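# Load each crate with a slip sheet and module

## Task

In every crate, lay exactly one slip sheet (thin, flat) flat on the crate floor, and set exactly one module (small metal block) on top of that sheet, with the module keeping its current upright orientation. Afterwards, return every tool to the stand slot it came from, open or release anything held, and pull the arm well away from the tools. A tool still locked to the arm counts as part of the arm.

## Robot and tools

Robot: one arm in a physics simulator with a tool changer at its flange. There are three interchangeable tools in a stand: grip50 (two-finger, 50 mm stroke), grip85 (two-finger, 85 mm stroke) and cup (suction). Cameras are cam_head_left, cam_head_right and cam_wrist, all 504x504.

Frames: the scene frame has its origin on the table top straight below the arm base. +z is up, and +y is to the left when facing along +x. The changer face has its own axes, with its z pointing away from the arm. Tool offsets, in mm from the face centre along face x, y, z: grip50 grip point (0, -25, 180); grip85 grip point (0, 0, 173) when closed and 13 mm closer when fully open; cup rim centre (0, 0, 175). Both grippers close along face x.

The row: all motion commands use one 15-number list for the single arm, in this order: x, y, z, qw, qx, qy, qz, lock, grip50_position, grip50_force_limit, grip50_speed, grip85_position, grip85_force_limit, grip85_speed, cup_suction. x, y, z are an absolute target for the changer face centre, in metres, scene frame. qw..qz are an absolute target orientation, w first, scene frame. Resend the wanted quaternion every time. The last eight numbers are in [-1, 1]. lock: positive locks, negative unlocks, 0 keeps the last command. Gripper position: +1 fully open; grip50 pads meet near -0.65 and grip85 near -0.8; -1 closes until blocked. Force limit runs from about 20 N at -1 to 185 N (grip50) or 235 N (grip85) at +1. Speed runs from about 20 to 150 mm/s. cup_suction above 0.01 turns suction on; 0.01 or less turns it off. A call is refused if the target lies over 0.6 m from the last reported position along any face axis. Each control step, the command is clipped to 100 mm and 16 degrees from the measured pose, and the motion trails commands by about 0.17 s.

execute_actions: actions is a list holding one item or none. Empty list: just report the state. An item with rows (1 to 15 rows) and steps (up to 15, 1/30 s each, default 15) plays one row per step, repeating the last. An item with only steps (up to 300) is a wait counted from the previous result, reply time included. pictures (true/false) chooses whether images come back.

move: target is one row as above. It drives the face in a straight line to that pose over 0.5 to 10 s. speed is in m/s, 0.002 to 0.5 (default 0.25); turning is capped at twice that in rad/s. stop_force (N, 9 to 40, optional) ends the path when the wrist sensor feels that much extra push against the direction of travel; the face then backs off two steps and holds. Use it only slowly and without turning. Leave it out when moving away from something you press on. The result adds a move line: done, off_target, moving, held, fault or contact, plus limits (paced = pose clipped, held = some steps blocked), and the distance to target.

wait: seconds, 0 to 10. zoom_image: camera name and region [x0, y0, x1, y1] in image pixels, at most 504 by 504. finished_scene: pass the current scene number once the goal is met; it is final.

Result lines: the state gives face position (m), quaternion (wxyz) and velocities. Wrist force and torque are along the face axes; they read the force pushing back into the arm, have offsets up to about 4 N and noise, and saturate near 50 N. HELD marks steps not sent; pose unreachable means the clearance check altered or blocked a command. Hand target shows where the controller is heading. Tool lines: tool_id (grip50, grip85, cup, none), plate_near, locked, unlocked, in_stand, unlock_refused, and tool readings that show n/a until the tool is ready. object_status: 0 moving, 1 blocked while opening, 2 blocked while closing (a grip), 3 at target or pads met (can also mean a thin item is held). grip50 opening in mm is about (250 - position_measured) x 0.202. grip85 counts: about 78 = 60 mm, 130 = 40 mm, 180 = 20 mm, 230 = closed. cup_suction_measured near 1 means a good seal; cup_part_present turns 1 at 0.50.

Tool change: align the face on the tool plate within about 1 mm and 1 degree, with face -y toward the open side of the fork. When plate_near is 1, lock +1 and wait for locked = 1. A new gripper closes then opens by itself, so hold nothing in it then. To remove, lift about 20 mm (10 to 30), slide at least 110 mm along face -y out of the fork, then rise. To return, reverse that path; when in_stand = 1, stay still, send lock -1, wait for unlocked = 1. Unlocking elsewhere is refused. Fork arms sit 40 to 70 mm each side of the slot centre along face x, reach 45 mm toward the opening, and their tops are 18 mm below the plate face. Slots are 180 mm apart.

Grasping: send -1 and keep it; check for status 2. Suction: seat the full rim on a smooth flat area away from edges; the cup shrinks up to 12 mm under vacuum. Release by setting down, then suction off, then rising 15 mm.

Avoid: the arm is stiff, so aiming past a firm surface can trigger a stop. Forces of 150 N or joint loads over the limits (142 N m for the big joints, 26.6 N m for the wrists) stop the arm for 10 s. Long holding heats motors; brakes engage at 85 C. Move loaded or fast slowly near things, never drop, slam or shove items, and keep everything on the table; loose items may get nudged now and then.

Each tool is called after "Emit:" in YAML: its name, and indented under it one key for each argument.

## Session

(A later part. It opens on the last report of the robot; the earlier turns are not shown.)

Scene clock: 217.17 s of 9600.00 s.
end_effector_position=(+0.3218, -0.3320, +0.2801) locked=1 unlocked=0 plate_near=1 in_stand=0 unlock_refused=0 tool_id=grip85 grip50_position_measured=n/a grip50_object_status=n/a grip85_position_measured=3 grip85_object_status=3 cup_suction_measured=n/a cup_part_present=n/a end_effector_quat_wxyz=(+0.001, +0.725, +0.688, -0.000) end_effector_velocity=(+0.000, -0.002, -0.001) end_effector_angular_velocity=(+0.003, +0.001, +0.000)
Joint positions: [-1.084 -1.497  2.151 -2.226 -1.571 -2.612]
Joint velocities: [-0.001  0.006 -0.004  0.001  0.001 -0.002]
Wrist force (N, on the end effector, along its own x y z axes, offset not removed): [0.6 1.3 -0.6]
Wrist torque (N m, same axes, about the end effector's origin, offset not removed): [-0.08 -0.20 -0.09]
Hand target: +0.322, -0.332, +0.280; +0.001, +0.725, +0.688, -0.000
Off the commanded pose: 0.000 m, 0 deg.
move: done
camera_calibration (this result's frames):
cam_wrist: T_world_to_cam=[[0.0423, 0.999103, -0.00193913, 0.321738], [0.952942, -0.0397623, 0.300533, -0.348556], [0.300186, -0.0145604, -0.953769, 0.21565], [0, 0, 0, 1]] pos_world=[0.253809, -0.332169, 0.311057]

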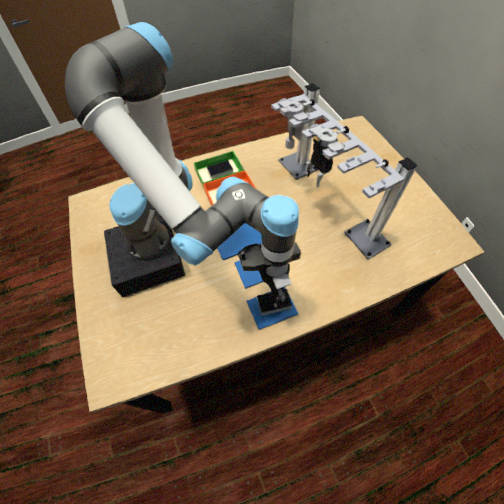

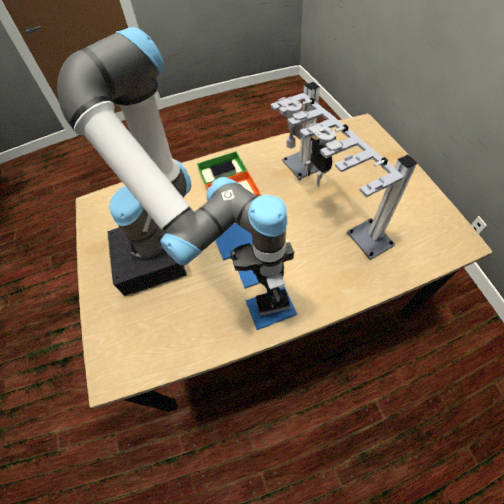

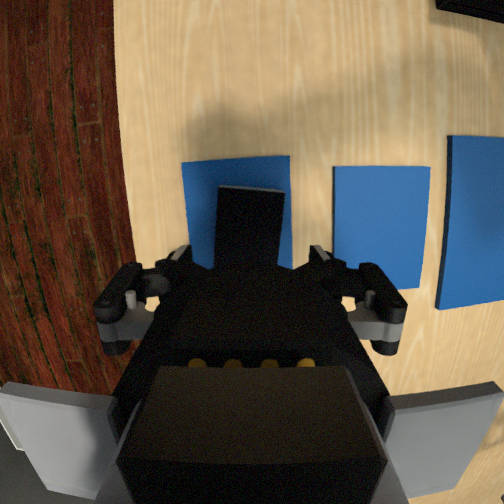

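Emit:
move:
  target: [0.325,-0.3365,0.206,0,0.7518,0.6593,0,0,0,0,0,1,-0.3,0,0]
  speed: 0.08

Emit:
move:
  target: [0.325,-0.3365,0.207,0,0.7518,0.6593,0,0,0,0,0,-1,-0.3,-0.5,0]
  speed: 0.002

Scene clock: 224.93 s of 9600.00 s.
end_effector_position=(+0.3250, -0.3366, +0.2063) locked=1 unlocked=0 plate_near=1 in_stand=0 unlock_refused=0 tool_id=grip85 grip50_position_measured=n/a grip50_object_status=n/a grip85_position_measured=3 grip85_object_status=3 cup_suction_measured=n/a cup_part_present=n/a end_effector_quat_wxyz=(-0.000, +0.752, +0.659, +0.000) end_effector_velocity=(+0.000, -0.000, -0.003) end_effector_angular_velocity=(-0.000, +0.000, -0.004)
Joint positions: [-1.083 -1.337  2.216 -2.449 -1.57  -2.532]
Joint velocities: [-0.     0.007  0.001 -0.008 -0.     0.004]
Wrist force (N, on the end effector, along its own x y z axes, offset not removed): [2.7 1.1 -0.8]
Wrist torque (N m, same axes, about the end effector's origin, offset not removed): [-0.12 -0.32 -0.10]
Hand target: +0.325, -0.337, +0.206; -0.000, +0.752, +0.659, +0.000
Off the commanded pose: 0.000 m, 0 deg.
move: done
camera_calibration (this result's frames):
cam_wrist: T_world_to_cam=[[0.120245, 0.992744, -0.00077677, 0.298271], [0.947038, -0.114474, 0.300025, -0.352728], [0.297759, -0.0368122, -0.953931, 0.137601], [0, 0, 0, 1]] pos_world=[0.257209, -0.33142, 0.237321]

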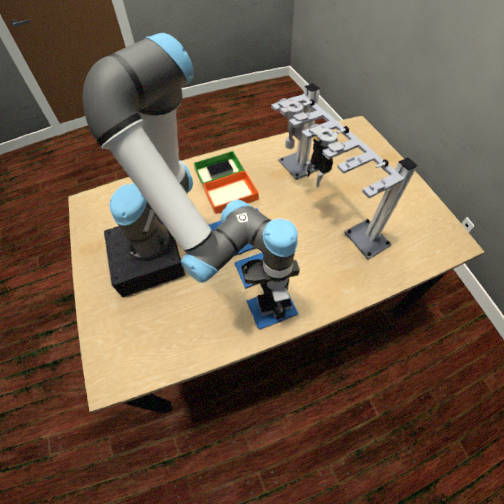

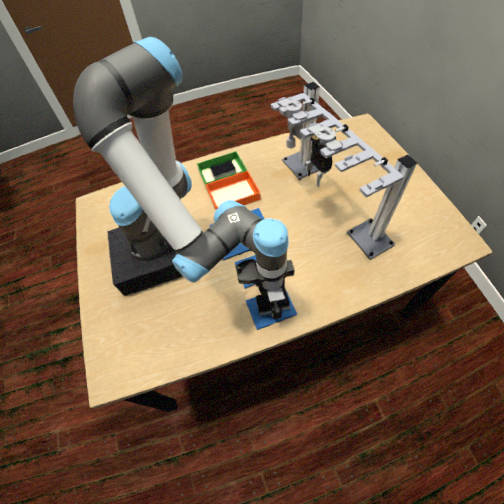

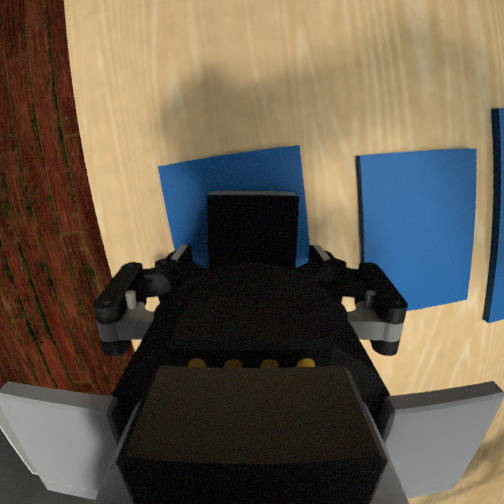

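Scene clock: 225.80 s of 9600.00 s.
end_effector_position=(+0.3250, -0.3365, +0.2070) locked=1 unlocked=0 plate_near=1 in_stand=0 unlock_refused=0 tool_id=grip85 grip50_position_measured=n/a grip50_object_status=n/a grip85_position_measured=80 grip85_object_status=2 cup_suction_measured=n/a cup_part_present=n/a end_effector_quat_wxyz=(+0.000, +0.752, +0.659, -0.000) end_effector_velocity=(+0.000, +0.000, +0.000) end_effector_angular_velocity=(+0.000, -0.000, +0.001)
Joint positions: [-1.083 -1.339  2.215 -2.447 -1.571 -2.532]
Joint velocities: [ 0. -0. -0.  0.  0. -0.]
Wrist force (N, on the end effector, along its own x y z axes, offset not removed): [4.6 -2.9 -16.6]
Wrist torque (N m, same axes, about the end effector's origin, offset not removed): [0.29 0.56 -0.23]
Hand target: +0.325, -0.336, +0.207; +0.000, +0.752, +0.659, +0.000
Off the commanded pose: 0.000 m, 0 deg.
move: done
camera_calibration (this result's frames):
cam_wrist: T_world_to_cam=[[0.120598, 0.992701, -0.000939484, 0.298133], [0.947005, -0.114763, 0.300018, -0.353005], [0.29772, -0.0370712, -0.953933, 0.138219], [0, 0, 0, 1]] pos_world=[0.257193, -0.331345, 0.238039]

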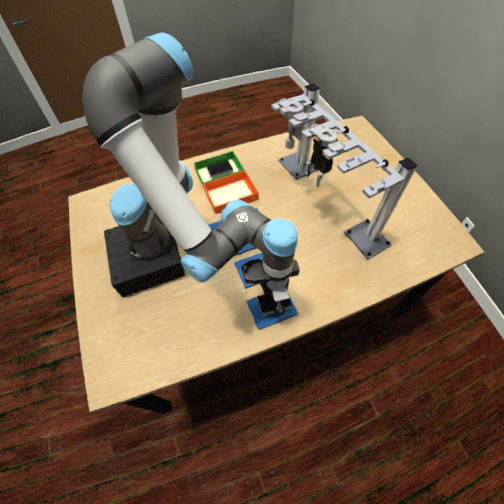

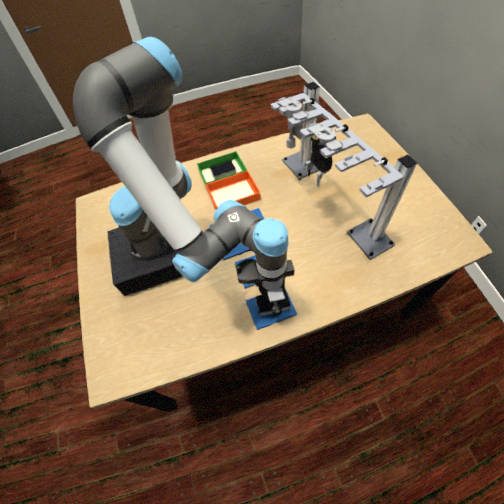

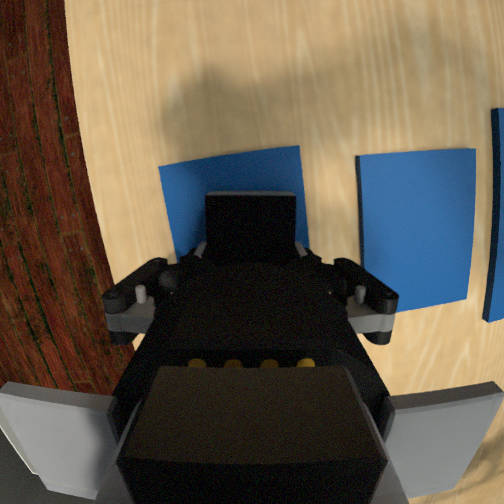

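Emit:
move:
  target: [0.325,-0.3365,0.262,0,0.7518,0.6593,0,0,0,0,0,-1,-0.3,-0.5,0]
  speed: 0.1

Emit:
move:
  target: [0.354,0.1705,0.262,0,0.6965,0.7175,0,0,0,0,0,-1,-0.3,-0.5,0]

Emit:
move:
  target: [0.354,0.1705,0.206,0,0.6965,0.7175,0,0,0,0,0,-1,-0.3,-0.5,0]
  speed: 0.06

Emit:
move:
  target: [0.354,0.1705,0.19,0,0.6965,0.7175,0,0,0,0,0,-1,-0.3,-0.5,0]
  speed: 0.003
  stop_force: 9

Scene clock: 232.07 s of 9600.00 s.
end_effector_position=(+0.3250, -0.3364, +0.2617) locked=1 unlocked=0 plate_near=1 in_stand=0 unlock_refused=0 tool_id=grip85 grip50_position_measured=n/a grip50_object_status=n/a grip85_position_measured=80 grip85_object_status=2 cup_suction_measured=n/a cup_part_present=n/a end_effector_quat_wxyz=(+0.000, +0.752, +0.659, -0.000) end_effector_velocity=(-0.001, +0.000, +0.002) end_effector_angular_velocity=(+0.003, +0.001, +0.001)
Joint positions: [-1.083 -1.452  2.159 -2.279 -1.571 -2.532]
Joint velocities: [-0.001 -0.004 -0.003  0.009  0.    -0.002]
Wrist force (N, on the end effector, along its own x y z axes, offset not removed): [0.9 0.0 -0.2]
Wrist torque (N m, same axes, about the end effector's origin, offset not removed): [-0.17 -0.21 -0.08]
Hand target: +0.325, -0.336, +0.262; +0.000, +0.752, +0.659, -0.000
Off the commanded pose: 0.000 m, 0 deg.
move: done
camera_calibration (this result's frames):
cam_wrist: T_world_to_cam=[[0.120659, 0.992694, -0.000953106, 0.298066], [0.946989, -0.114816, 0.300048, -0.36941], [0.297746, -0.037106, -0.953924, 0.190414], [0, 0, 0, 1]] pos_world=[0.257168, -0.331237, 0.292765]

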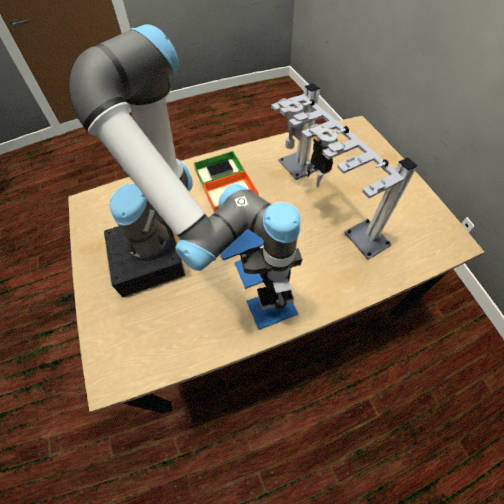

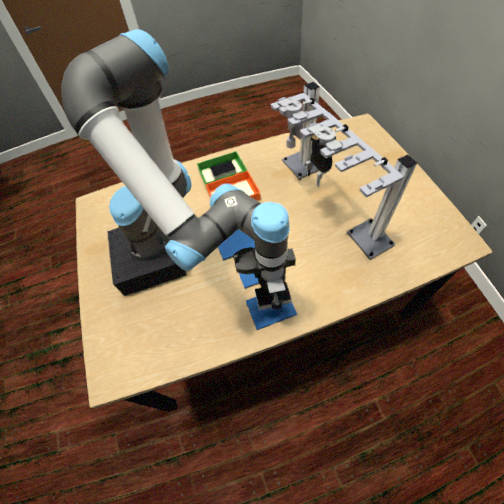

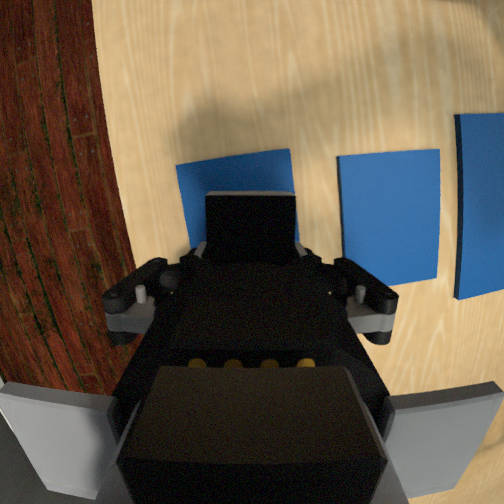

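Scene clock: 234.80 s of 9600.00 s.
end_effector_position=(+0.3540, +0.1707, +0.2620) locked=1 unlocked=0 plate_near=1 in_stand=0 unlock_refused=0 tool_id=grip85 grip50_position_measured=n/a grip50_object_status=n/a grip85_position_measured=80 grip85_object_status=2 cup_suction_measured=n/a cup_part_present=n/a end_effector_quat_wxyz=(-0.001, +0.697, +0.718, +0.000) end_effector_velocity=(+0.001, +0.002, +0.000) end_effector_angular_velocity=(-0.001, -0.002, -0.001)
Joint positions: [ 0.112 -1.633  2.347 -2.284 -1.569 -1.498]
Joint velocities: [ 0.007  0.004 -0.004 -0.002 -0.001  0.008]
Wrist force (N, on the end effector, along its own x y z axes, offset not removed): [2.3 -0.8 0.5]
Wrist torque (N m, same axes, about the end effector's origin, offset not removed): [-0.21 -0.21 -0.07]
Hand target: +0.354, +0.171, +0.262; -0.001, +0.697, +0.718, +0.000
Off the commanded pose: 0.000 m, 0 deg.
move: done
camera_calibration (this result's frames):
cam_wrist: T_world_to_cam=[[-0.039723, 0.99921, 0.000782486, -0.15366], [0.953547, 0.0376736, 0.298878, -0.366786], [0.298613, 0.0126185, -0.954291, 0.192145], [0, 0, 0, 1]] pos_world=[0.286267, 0.164933, 0.293107]

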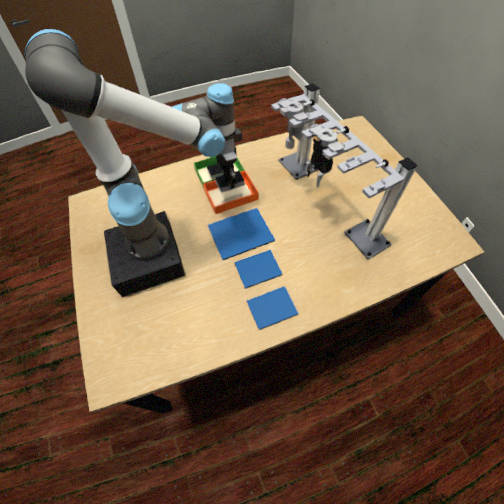

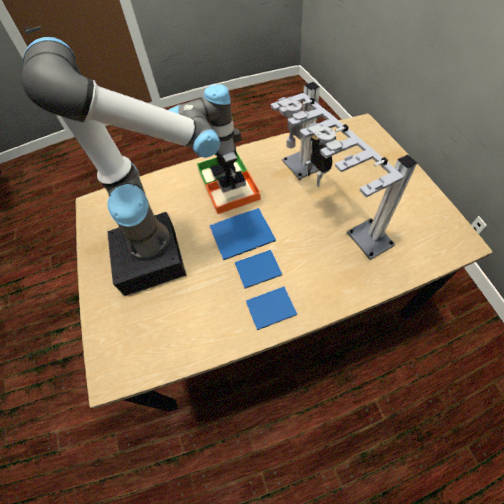

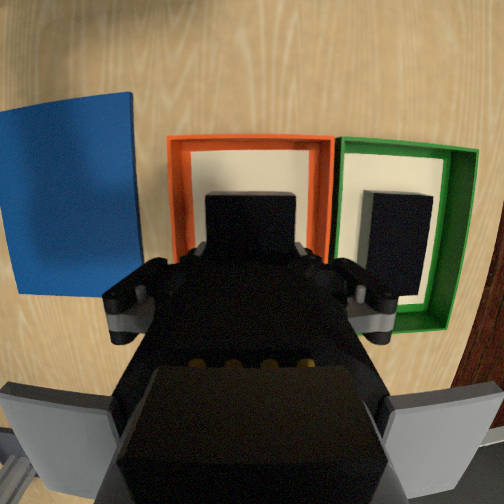

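Scene clock: 236.17 s of 9600.00 s.
end_effector_position=(+0.3541, +0.1704, +0.2063) locked=1 unlocked=0 plate_near=1 in_stand=0 unlock_refused=0 tool_id=grip85 grip50_position_measured=n/a grip50_object_status=n/a grip85_position_measured=80 grip85_object_status=2 cup_suction_measured=n/a cup_part_present=n/a end_effector_quat_wxyz=(-0.000, +0.697, +0.718, -0.000) end_effector_velocity=(+0.001, +0.000, -0.003) end_effector_angular_velocity=(-0.000, -0.001, -0.001)
Joint positions: [ 0.112 -1.494  2.415 -2.492 -1.571 -1.498]
Joint velocities: [ 0.     0.009  0.002 -0.012 -0.     0.001]
Wrist force (N, on the end effector, along its own x y z axes, offset not removed): [0.7 -1.3 0.1]
Wrist torque (N m, same axes, about the end effector's origin, offset not removed): [-0.21 -0.17 -0.08]
Hand target: +0.354, +0.171, +0.206; -0.000, +0.697, +0.718, -0.000
Off the commanded pose: 0.000 m, 0 deg.
move: done
camera_calibration (this result's frames):
cam_wrist: T_world_to_cam=[[-0.0396136, 0.999215, -0.000878303, -0.153008], [0.953212, 0.0380535, 0.299898, -0.35038], [0.299696, 0.0110428, -0.953971, 0.138783], [0, 0, 0, 1]] pos_world=[0.286333, 0.164689, 0.237338]

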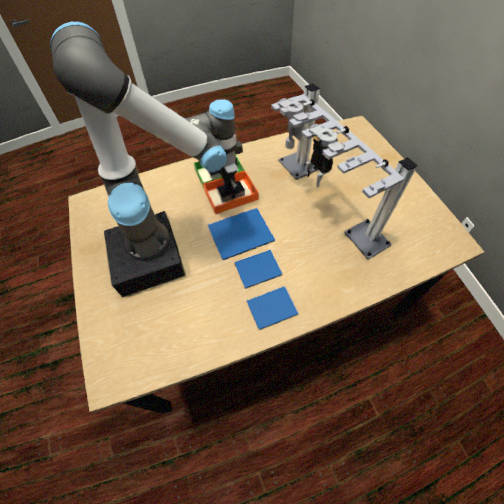

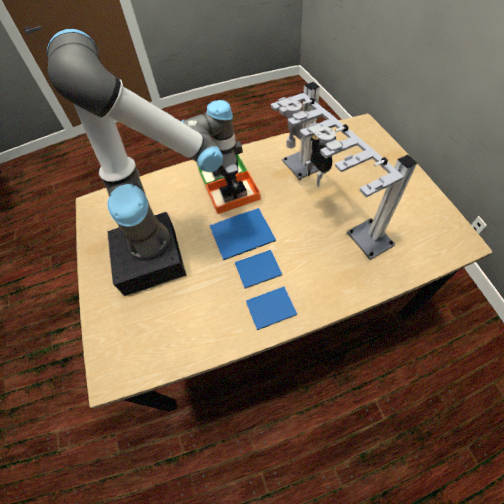

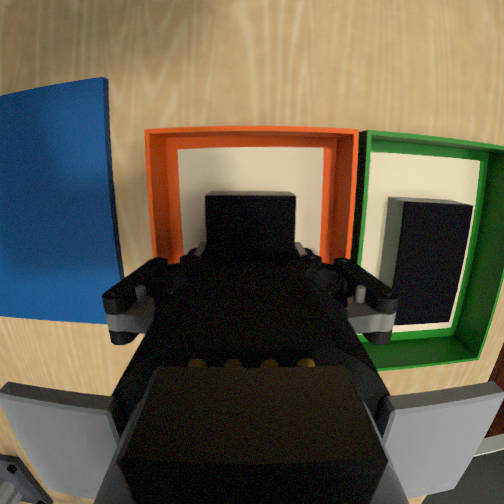

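Scene clock: 238.07 s of 9600.00 s.
end_effector_position=(+0.3541, +0.1705, +0.2017) locked=1 unlocked=0 plate_near=1 in_stand=0 unlock_refused=0 tool_id=grip85 grip50_position_measured=n/a grip50_object_status=n/a grip85_position_measured=80 grip85_object_status=2 cup_suction_measured=n/a cup_part_present=n/a end_effector_quat_wxyz=(+0.000, +0.697, +0.718, +0.000) end_effector_velocity=(-0.001, -0.000, -0.000) end_effector_angular_velocity=(-0.000, +0.004, -0.001)
Joint positions: [ 0.112 -1.481  2.419 -2.509 -1.571 -1.498]
Joint velocities: [-0.    -0.002  0.001  0.005  0.     0.   ]
Wrist force (N, on the end effector, along its own x y z axes, offset not removed): [1.1 1.0 -21.9]
Wrist torque (N m, same axes, about the end effector's origin, offset not removed): [-0.16 0.35 -0.08]
Hand target: +0.354, +0.170, +0.202; -0.000, +0.697, +0.718, +0.000
Off the commanded pose: 0.012 m, 0 deg.
move: contact
camera_calibration (this result's frames):
cam_wrist: T_world_to_cam=[[-0.0396308, 0.999214, -0.000871214, -0.153033], [0.953159, 0.0380659, 0.300064, -0.349044], [0.299861, 0.0110614, -0.953919, 0.134356], [0, 0, 0, 1]] pos_world=[0.286342, 0.164713, 0.232767]

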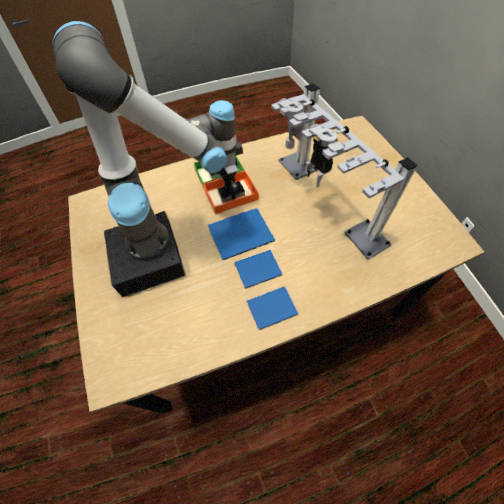

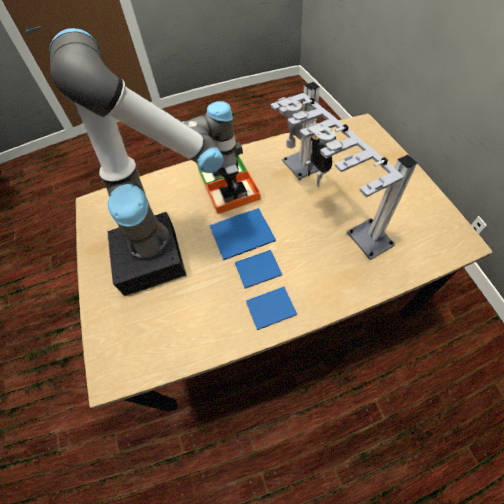

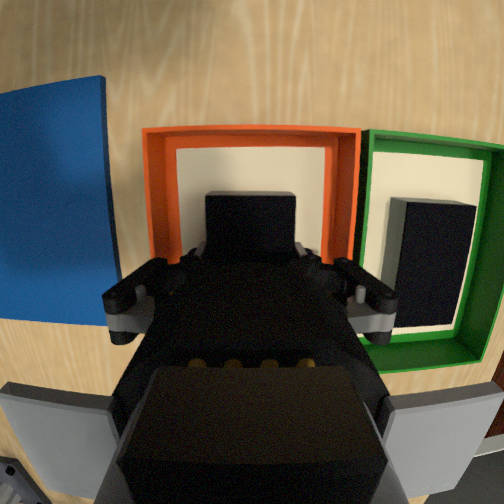

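Emit:
move:
  target: [0.354,0.1705,0.202,0,0.6965,0.7175,0,0,0,0,0,0.6,-0.3,0,0]
  speed: 0.01

Emit:
move:
  target: [0.354,0.1705,0.27,0,0.6965,0.7175,0,0,0,0,0,0.6,-0.3,0,0]
  speed: 0.15

Emit:
move:
  target: [0.44,-0.15,0.37,0,0.6501,0.7598,0,0,0,0,0,0.6,-0.3,0,0]

Emit:
move:
  target: [0.531,-0.2136,0.381,0,0.6501,0.7598,0,0,0,0,0,0.6,-0.3,0,0]

Emit:
move:
  target: [0.6594,-0.1935,0.381,0,0.6501,0.7598,0,0,0,0,0,0.6,-0.3,0,0]
  speed: 0.1

Emit:
move:
  target: [0.6594,-0.1935,0.362,0,0.6501,0.7598,0,0,0,0,0,0.6,-0.3,0,0]
  speed: 0.015
  stop_force: 20

Emit:
execute_actions:
  actions:
    - {"rows":[[0.6594,-0.1935,0.362,0,0.6501,0.7598,0,-1,0,0,0,0.6,-0.3,0,0]]}
  pictures: false

Emit:
execute_actions:
  actions:
    - {"steps":25}
  pictures: false

Scene clock: 247.30 s of 9600.00 s.
end_effector_position=(+0.3541, +0.1704, +0.2020) locked=1 unlocked=0 plate_near=1 in_stand=0 unlock_refused=0 tool_id=grip85 grip50_position_measured=n/a grip50_object_status=n/a grip85_position_measured=53 grip85_object_status=3 cup_suction_measured=n/a cup_part_present=n/a end_effector_quat_wxyz=(+0.000, +0.697, +0.718, +0.000) end_effector_velocity=(-0.000, +0.000, -0.000) end_effector_angular_velocity=(-0.000, -0.001, +0.001)
Joint positions: [ 0.112 -1.482  2.419 -2.508 -1.571 -1.498]
Joint velocities: [ 0.001  0.     0.    -0.001 -0.    -0.001]
Wrist force (N, on the end effector, along its own x y z axes, offset not removed): [0.8 -1.4 -0.2]
Wrist torque (N m, same axes, about the end effector's origin, offset not removed): [-0.21 -0.12 -0.10]
Hand target: +0.354, +0.170, +0.202; -0.000, +0.697, +0.718, -0.000
Off the commanded pose: 0.000 m, 0 deg.
move: done
camera_calibration (this result's frames):
cam_wrist: T_world_to_cam=[[-0.0396191, 0.999214, -0.000878772, -0.153027], [0.95316, 0.038057, 0.300062, -0.349078], [0.29986, 0.0110506, -0.953919, 0.134641], [0, 0, 0, 1]] pos_world=[0.286291, 0.164703, 0.233047]

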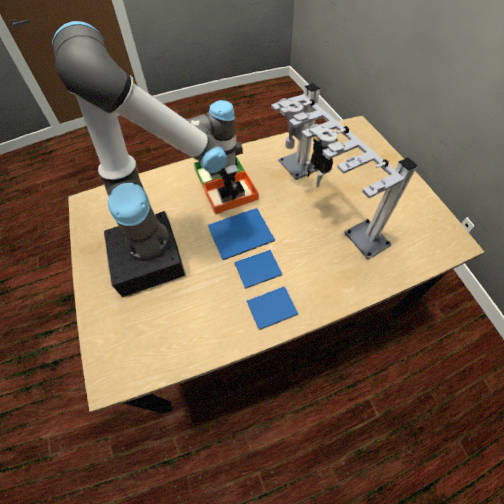

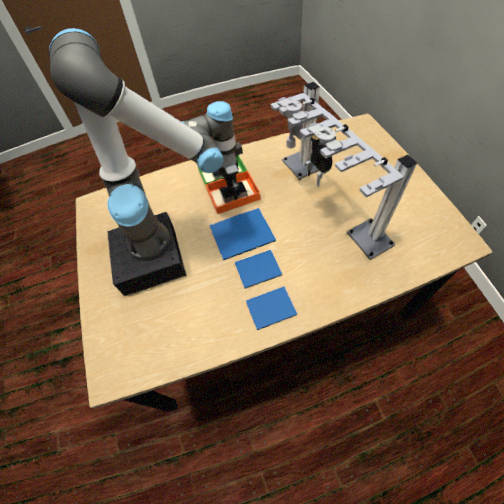

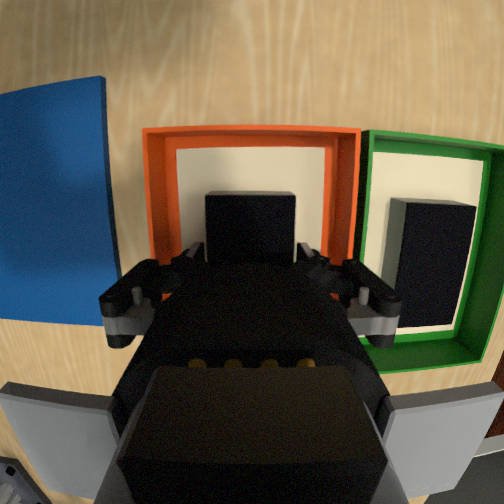

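Scene clock: 248.33 s of 9600.00 s.
end_effector_position=(+0.3539, +0.1705, +0.2697) locked=1 unlocked=0 plate_near=1 in_stand=0 unlock_refused=0 tool_id=grip85 grip50_position_measured=n/a grip50_object_status=n/a grip85_position_measured=53 grip85_object_status=3 cup_suction_measured=n/a cup_part_present=n/a end_effector_quat_wxyz=(+0.000, +0.697, +0.718, +0.000) end_effector_velocity=(-0.000, -0.000, +0.003) end_effector_angular_velocity=(-0.002, +0.002, -0.000)
Joint positions: [ 0.112 -1.65   2.337 -2.258 -1.571 -1.498]
Joint velocities: [-0.    -0.006 -0.005  0.013 -0.002 -0.   ]
Wrist force (N, on the end effector, along its own x y z axes, offset not removed): [1.1 -0.8 0.2]
Wrist torque (N m, same axes, about the end effector's origin, offset not removed): [-0.18 -0.13 -0.10]
Hand target: +0.354, +0.170, +0.270; +0.000, +0.697, +0.718, +0.000
Off the commanded pose: 0.000 m, 0 deg.
move: done
camera_calibration (this result's frames):
cam_wrist: T_world_to_cam=[[-0.0397428, 0.999209, -0.000945389, -0.152977], [0.953116, 0.0381934, 0.300186, -0.369272], [0.299985, 0.0110292, -0.95388, 0.199239], [0, 0, 0, 1]] pos_world=[0.286111, 0.164762, 0.300756]

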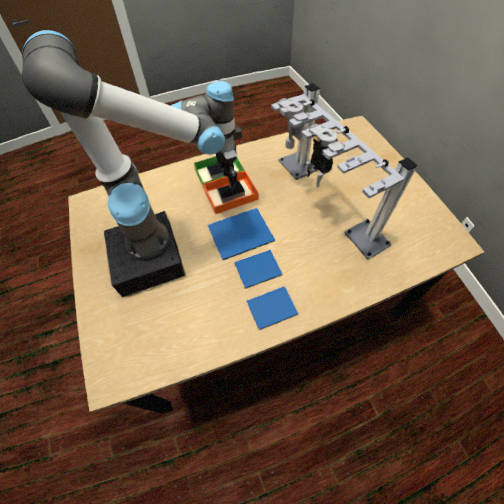

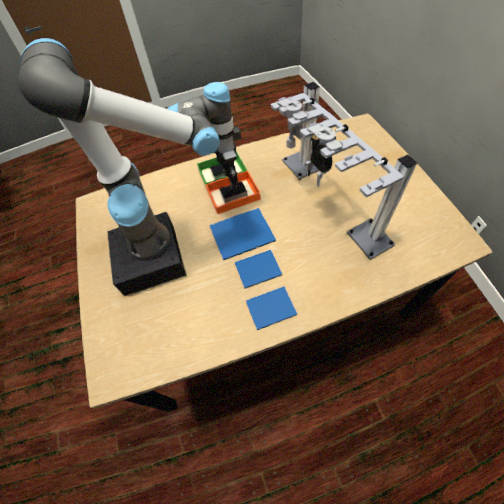

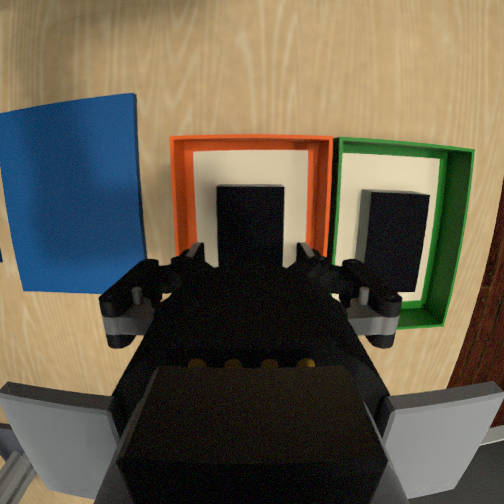

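Scene clock: 250.40 s of 9600.00 s.
end_effector_position=(+0.4397, -0.1499, +0.3700) locked=1 unlocked=0 plate_near=1 in_stand=0 unlock_refused=0 tool_id=grip85 grip50_position_measured=n/a grip50_object_status=n/a grip85_position_measured=53 grip85_object_status=3 cup_suction_measured=n/a cup_part_present=n/a end_effector_quat_wxyz=(+0.001, +0.650, +0.760, +0.000) end_effector_velocity=(+0.001, -0.003, +0.001) end_effector_angular_velocity=(-0.000, +0.000, +0.000)
Joint positions: [-0.61  -1.612  2.003 -1.963 -1.571 -2.346]
Joint velocities: [-0.004  0.003 -0.006  0.002 -0.    -0.004]
Wrist force (N, on the end effector, along its own x y z axes, offset not removed): [2.2 -1.1 -1.2]
Wrist torque (N m, same axes, about the end effector's origin, offset not removed): [-0.18 -0.13 0.01]
Hand target: +0.440, -0.150, +0.370; +0.001, +0.650, +0.760, +0.000
Off the commanded pose: 0.000 m, 0 deg.
move: done
camera_calibration (this result's frames):
cam_wrist: T_world_to_cam=[[-0.164375, 0.986396, -0.00184996, 0.223939], [0.940602, 0.157308, 0.300867, -0.445859], [0.297066, 0.0477149, -0.953664, 0.279395], [0, 0, 0, 1]] pos_world=[0.373187, -0.164086, 0.401008]

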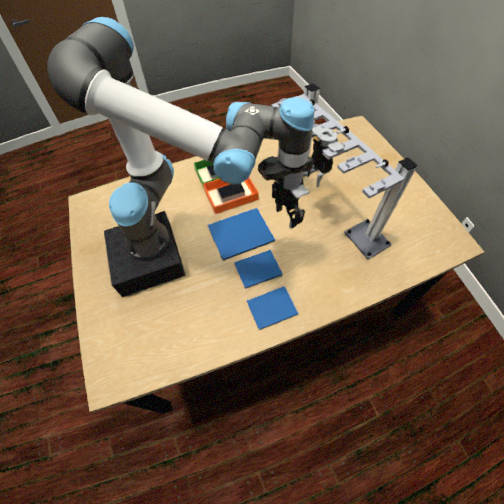

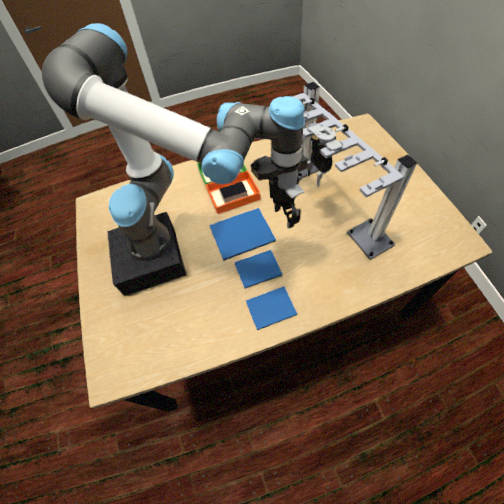

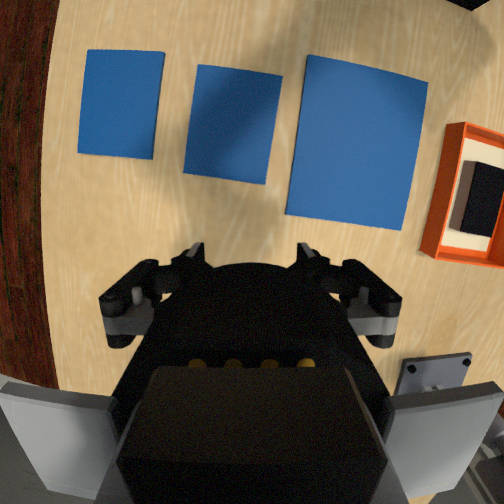

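Scene clock: 251.57 s of 9600.00 s.
end_effector_position=(+0.5307, -0.2135, +0.3810) locked=1 unlocked=0 plate_near=1 in_stand=0 unlock_refused=0 tool_id=grip85 grip50_position_measured=n/a grip50_object_status=n/a grip85_position_measured=53 grip85_object_status=3 cup_suction_measured=n/a cup_part_present=n/a end_effector_quat_wxyz=(+0.000, +0.650, +0.760, +0.000) end_effector_velocity=(+0.003, -0.000, +0.001) end_effector_angular_velocity=(+0.000, -0.001, +0.002)
Joint positions: [-0.608 -1.366  1.704 -1.908 -1.571 -2.344]
Joint velocities: [ 0.002  0.005 -0.008  0.003  0.     0.   ]
Wrist force (N, on the end effector, along its own x y z axes, offset not removed): [0.1 -0.4 -2.1]
Wrist torque (N m, same axes, about the end effector's origin, offset not removed): [-0.20 -0.10 -0.03]
Hand target: +0.531, -0.214, +0.381; +0.000, +0.650, +0.760, -0.000
Off the commanded pose: 0.000 m, 0 deg.
move: done
camera_calibration (this result's frames):
cam_wrist: T_world_to_cam=[[-0.164544, 0.986369, -0.00093307, 0.301303], [0.940873, 0.157238, 0.300058, -0.524583], [0.296115, 0.0484948, -0.95392, 0.266654], [0, 0, 0, 1]] pos_world=[0.464184, -0.227643, 0.412053]

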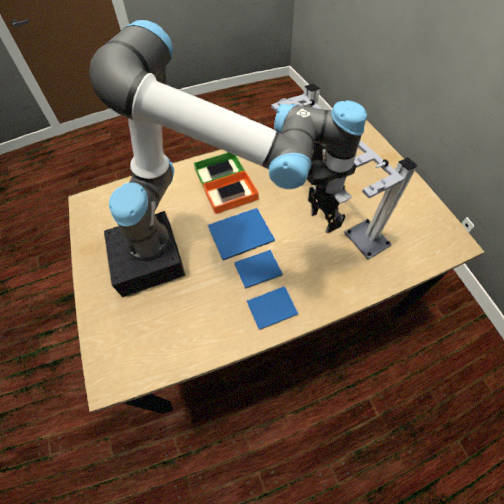

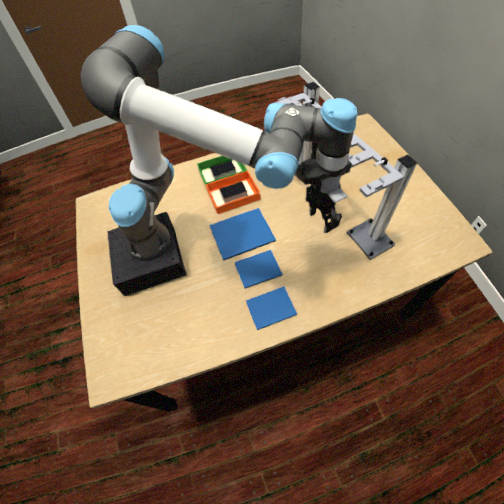

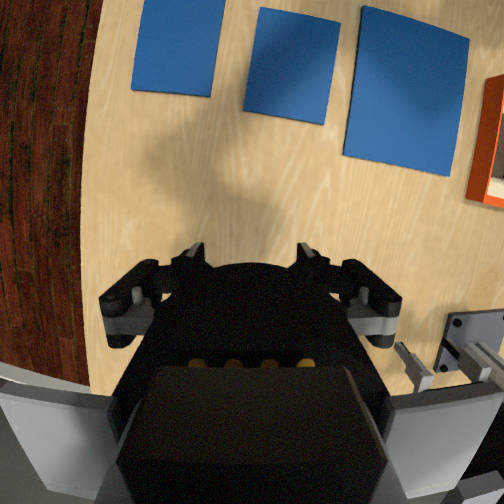

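Scene clock: 253.40 s of 9600.00 s.
end_effector_position=(+0.6590, -0.1935, +0.3811) locked=1 unlocked=0 plate_near=1 in_stand=0 unlock_refused=0 tool_id=grip85 grip50_position_measured=n/a grip50_object_status=n/a grip85_position_measured=53 grip85_object_status=3 cup_suction_measured=n/a cup_part_present=n/a end_effector_quat_wxyz=(-0.000, +0.650, +0.760, +0.000) end_effector_velocity=(+0.003, +0.002, +0.000) end_effector_angular_velocity=(+0.001, +0.001, +0.001)
Joint positions: [-0.472 -1.1    1.338 -1.809 -1.571 -2.207]
Joint velocities: [ 0.004  0.006 -0.01   0.005  0.     0.003]
Wrist force (N, on the end effector, along its own x y z axes, offset not removed): [1.3 -0.3 -0.2]
Wrist torque (N m, same axes, about the end effector's origin, offset not removed): [-0.29 -0.23 0.04]
Hand target: +0.659, -0.193, +0.381; -0.000, +0.650, +0.760, +0.000
Off the commanded pose: 0.000 m, 0 deg.
move: done
camera_calibration (this result's frames):
cam_wrist: T_world_to_cam=[[-0.164563, 0.986366, -0.000723799, 0.302654], [0.940905, 0.157198, 0.299978, -0.648412], [0.296002, 0.0486842, -0.953946, 0.227854], [0, 0, 0, 1]] pos_world=[0.592454, -0.207692, 0.412089]

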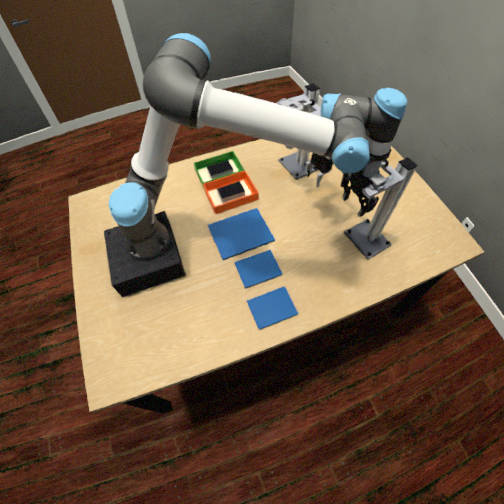

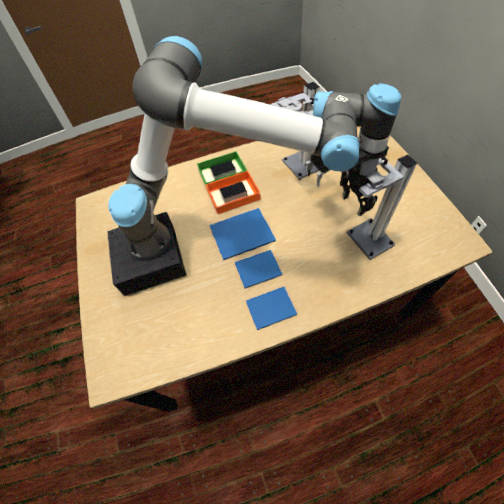

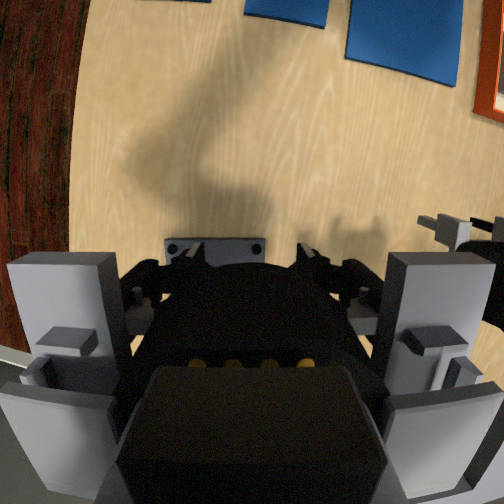

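Scene clock: 254.93 s of 9600.00 s.
end_effector_position=(+0.6594, -0.1935, +0.3623) locked=1 unlocked=0 plate_near=1 in_stand=1 unlock_refused=0 tool_id=grip85 grip50_position_measured=n/a grip50_object_status=n/a grip85_position_measured=53 grip85_object_status=3 cup_suction_measured=n/a cup_part_present=n/a end_effector_quat_wxyz=(-0.000, +0.650, +0.760, -0.000) end_effector_velocity=(+0.000, +0.001, -0.003) end_effector_angular_velocity=(+0.001, +0.000, +0.001)
Joint positions: [-0.471 -1.088  1.368 -1.852 -1.571 -2.207]
Joint velocities: [ 0.001  0.002  0.005 -0.006  0.001 -0.001]
Wrist force (N, on the end effector, along its own x y z axes, offset not removed): [0.3 -1.4 0.0]
Wrist torque (N m, same axes, about the end effector's origin, offset not removed): [-0.30 -0.17 -0.14]
Hand target: +0.659, -0.194, +0.362; -0.000, +0.650, +0.760, -0.000
Off the commanded pose: 0.000 m, 0 deg.
move: done
camera_calibration (this result's frames):
cam_wrist: T_world_to_cam=[[-0.164551, 0.986368, -0.000872937, 0.302783], [0.940899, 0.157231, 0.299979, -0.643211], [0.296027, 0.0485404, -0.953945, 0.209828], [0, 0, 0, 1]] pos_world=[0.592905, -0.207708, 0.393379]

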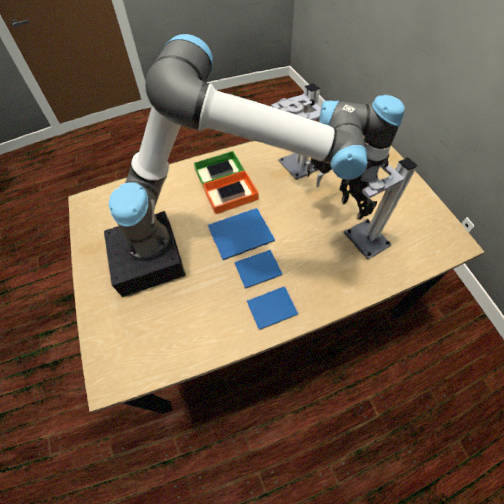

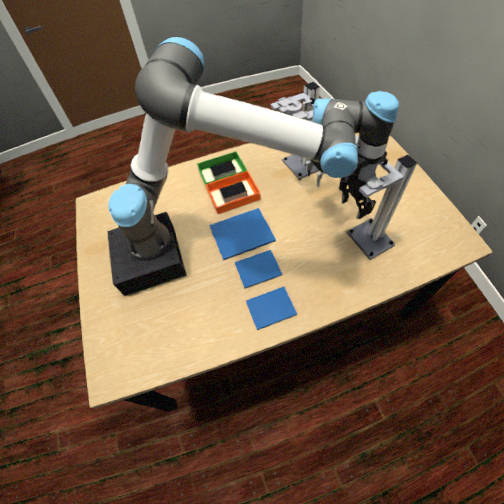

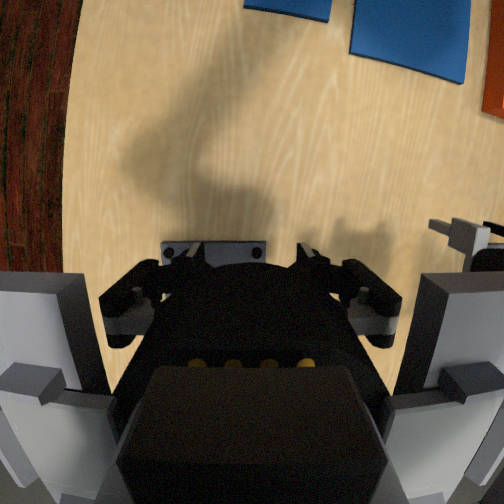

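Scene clock: 255.43 s of 9600.00 s.
end_effector_position=(+0.6594, -0.1935, +0.3620) locked=0 unlocked=0 plate_near=1 in_stand=1 unlock_refused=0 tool_id=none grip50_position_measured=n/a grip50_object_status=n/a grip85_position_measured=n/a grip85_object_status=n/a cup_suction_measured=n/a cup_part_present=n/a end_effector_quat_wxyz=(+0.000, +0.650, +0.760, -0.000) end_effector_velocity=(+0.000, +0.001, -0.001) end_effector_angular_velocity=(+0.001, +0.000, +0.001)
Joint positions: [-0.471 -1.087  1.369 -1.852 -1.571 -2.207]
Joint velocities: [ 0.001  0.001  0.001 -0.001  0.     0.   ]
Wrist force (N, on the end effector, along its own x y z axes, offset not removed): [2.1 -2.2 -1.9]
Wrist torque (N m, same axes, about the end effector's origin, offset not removed): [-0.27 -0.27 -0.04]
Hand target: +0.659, -0.194, +0.362; -0.000, +0.650, +0.760, -0.000
Off the commanded pose: 0.000 m, 0 deg.
Steps of this call (steps 1 to 15: all 15 steps of this action). Readings (end_effector_position | what the end effector reports):
1: (+0.6594, -0.1935, +0.3622) | locked=1 unlocked=0 plate_near=1 in_stand=1 unlock_refused=0 tool_id=grip85 grip50_position_measured=n/a grip50_object_status=n/a grip85_position_measured=53 grip85_object_status=3 cup_suction_measured=n/a cup_part_present=n/a
2: (+0.6594, -0.1935, +0.3621) | locked=1 unlocked=0 plate_near=1 in_stand=1 unlock_refused=0 tool_id=grip85 grip50_position_measured=n/a grip50_object_status=n/a grip85_position_measured=53 grip85_object_status=3 cup_suction_measured=n/a cup_part_present=n/a
4: (+0.6594, -0.1935, +0.3621) | locked=1 unlocked=0 plate_near=1 in_stand=1 unlock_refused=0 tool_id=grip85 grip50_position_measured=n/a grip50_object_status=n/a grip85_position_measured=53 grip85_object_status=3 cup_suction_measured=n/a cup_part_present=n/a
8: (+0.6594, -0.1935, +0.3621) | locked=0 unlocked=0 plate_near=1 in_stand=1 unlock_refused=0 tool_id=none grip50_position_measured=n/a grip50_object_status=n/a grip85_position_measured=n/a grip85_object_status=n/a cup_suction_measured=n/a cup_part_present=n/a
15: the state above

Scene clock: 256.27 s of 9600.00 s.
end_effector_position=(+0.6594, -0.1935, +0.3620) locked=0 unlocked=1 plate_near=1 in_stand=1 unlock_refused=0 tool_id=none grip50_position_measured=n/a grip50_object_status=n/a grip85_position_measured=n/a grip85_object_status=n/a cup_suction_measured=n/a cup_part_present=n/a end_effector_quat_wxyz=(+0.000, +0.650, +0.760, -0.000) end_effector_velocity=(-0.000, -0.000, +0.000) end_effector_angular_velocity=(-0.001, +0.001, -0.000)
Joint positions: [-0.471 -1.087  1.369 -1.852 -1.571 -2.207]
Joint velocities: [-0.001 -0.     0.001  0.    -0.001 -0.   ]
Wrist force (N, on the end effector, along its own x y z axes, offset not removed): [1.6 -1.7 -0.5]
Wrist torque (N m, same axes, about the end effector's origin, offset not removed): [-0.18 -0.19 -0.09]
Hand target: +0.659, -0.194, +0.362; -0.000, +0.650, +0.760, -0.000
Off the commanded pose: 0.000 m, 0 deg.
Steps of this call (steps 1 to 25: nothing new was sent). Readings (end_effector_position | what the end effector reports):
1: (+0.6594, -0.1935, +0.3620) | locked=0 unlocked=0 plate_near=1 in_stand=1 unlock_refused=0 tool_id=none grip50_position_measured=n/a grip50_object_status=n/a grip85_position_measured=n/a grip85_object_status=n/a cup_suction_measured=n/a cup_part_present=n/a
2: (+0.6594, -0.1935, +0.3620) | locked=0 unlocked=0 plate_near=1 in_stand=1 unlock_refused=0 tool_id=none grip50_position_measured=n/a grip50_object_status=n/a grip85_position_measured=n/a grip85_object_status=n/a cup_suction_measured=n/a cup_part_present=n/a
4: (+0.6594, -0.1935, +0.3620) | locked=0 unlocked=0 plate_near=1 in_stand=1 unlock_refused=0 tool_id=none grip50_position_measured=n/a grip50_object_status=n/a grip85_position_measured=n/a grip85_object_status=n/a cup_suction_measured=n/a cup_part_present=n/a
8: (+0.6594, -0.1935, +0.3620) | locked=0 unlocked=0 plate_near=1 in_stand=1 unlock_refused=0 tool_id=none grip50_position_measured=n/a grip50_object_status=n/a grip85_position_measured=n/a grip85_object_status=n/a cup_suction_measured=n/a cup_part_present=n/a
25: the state above


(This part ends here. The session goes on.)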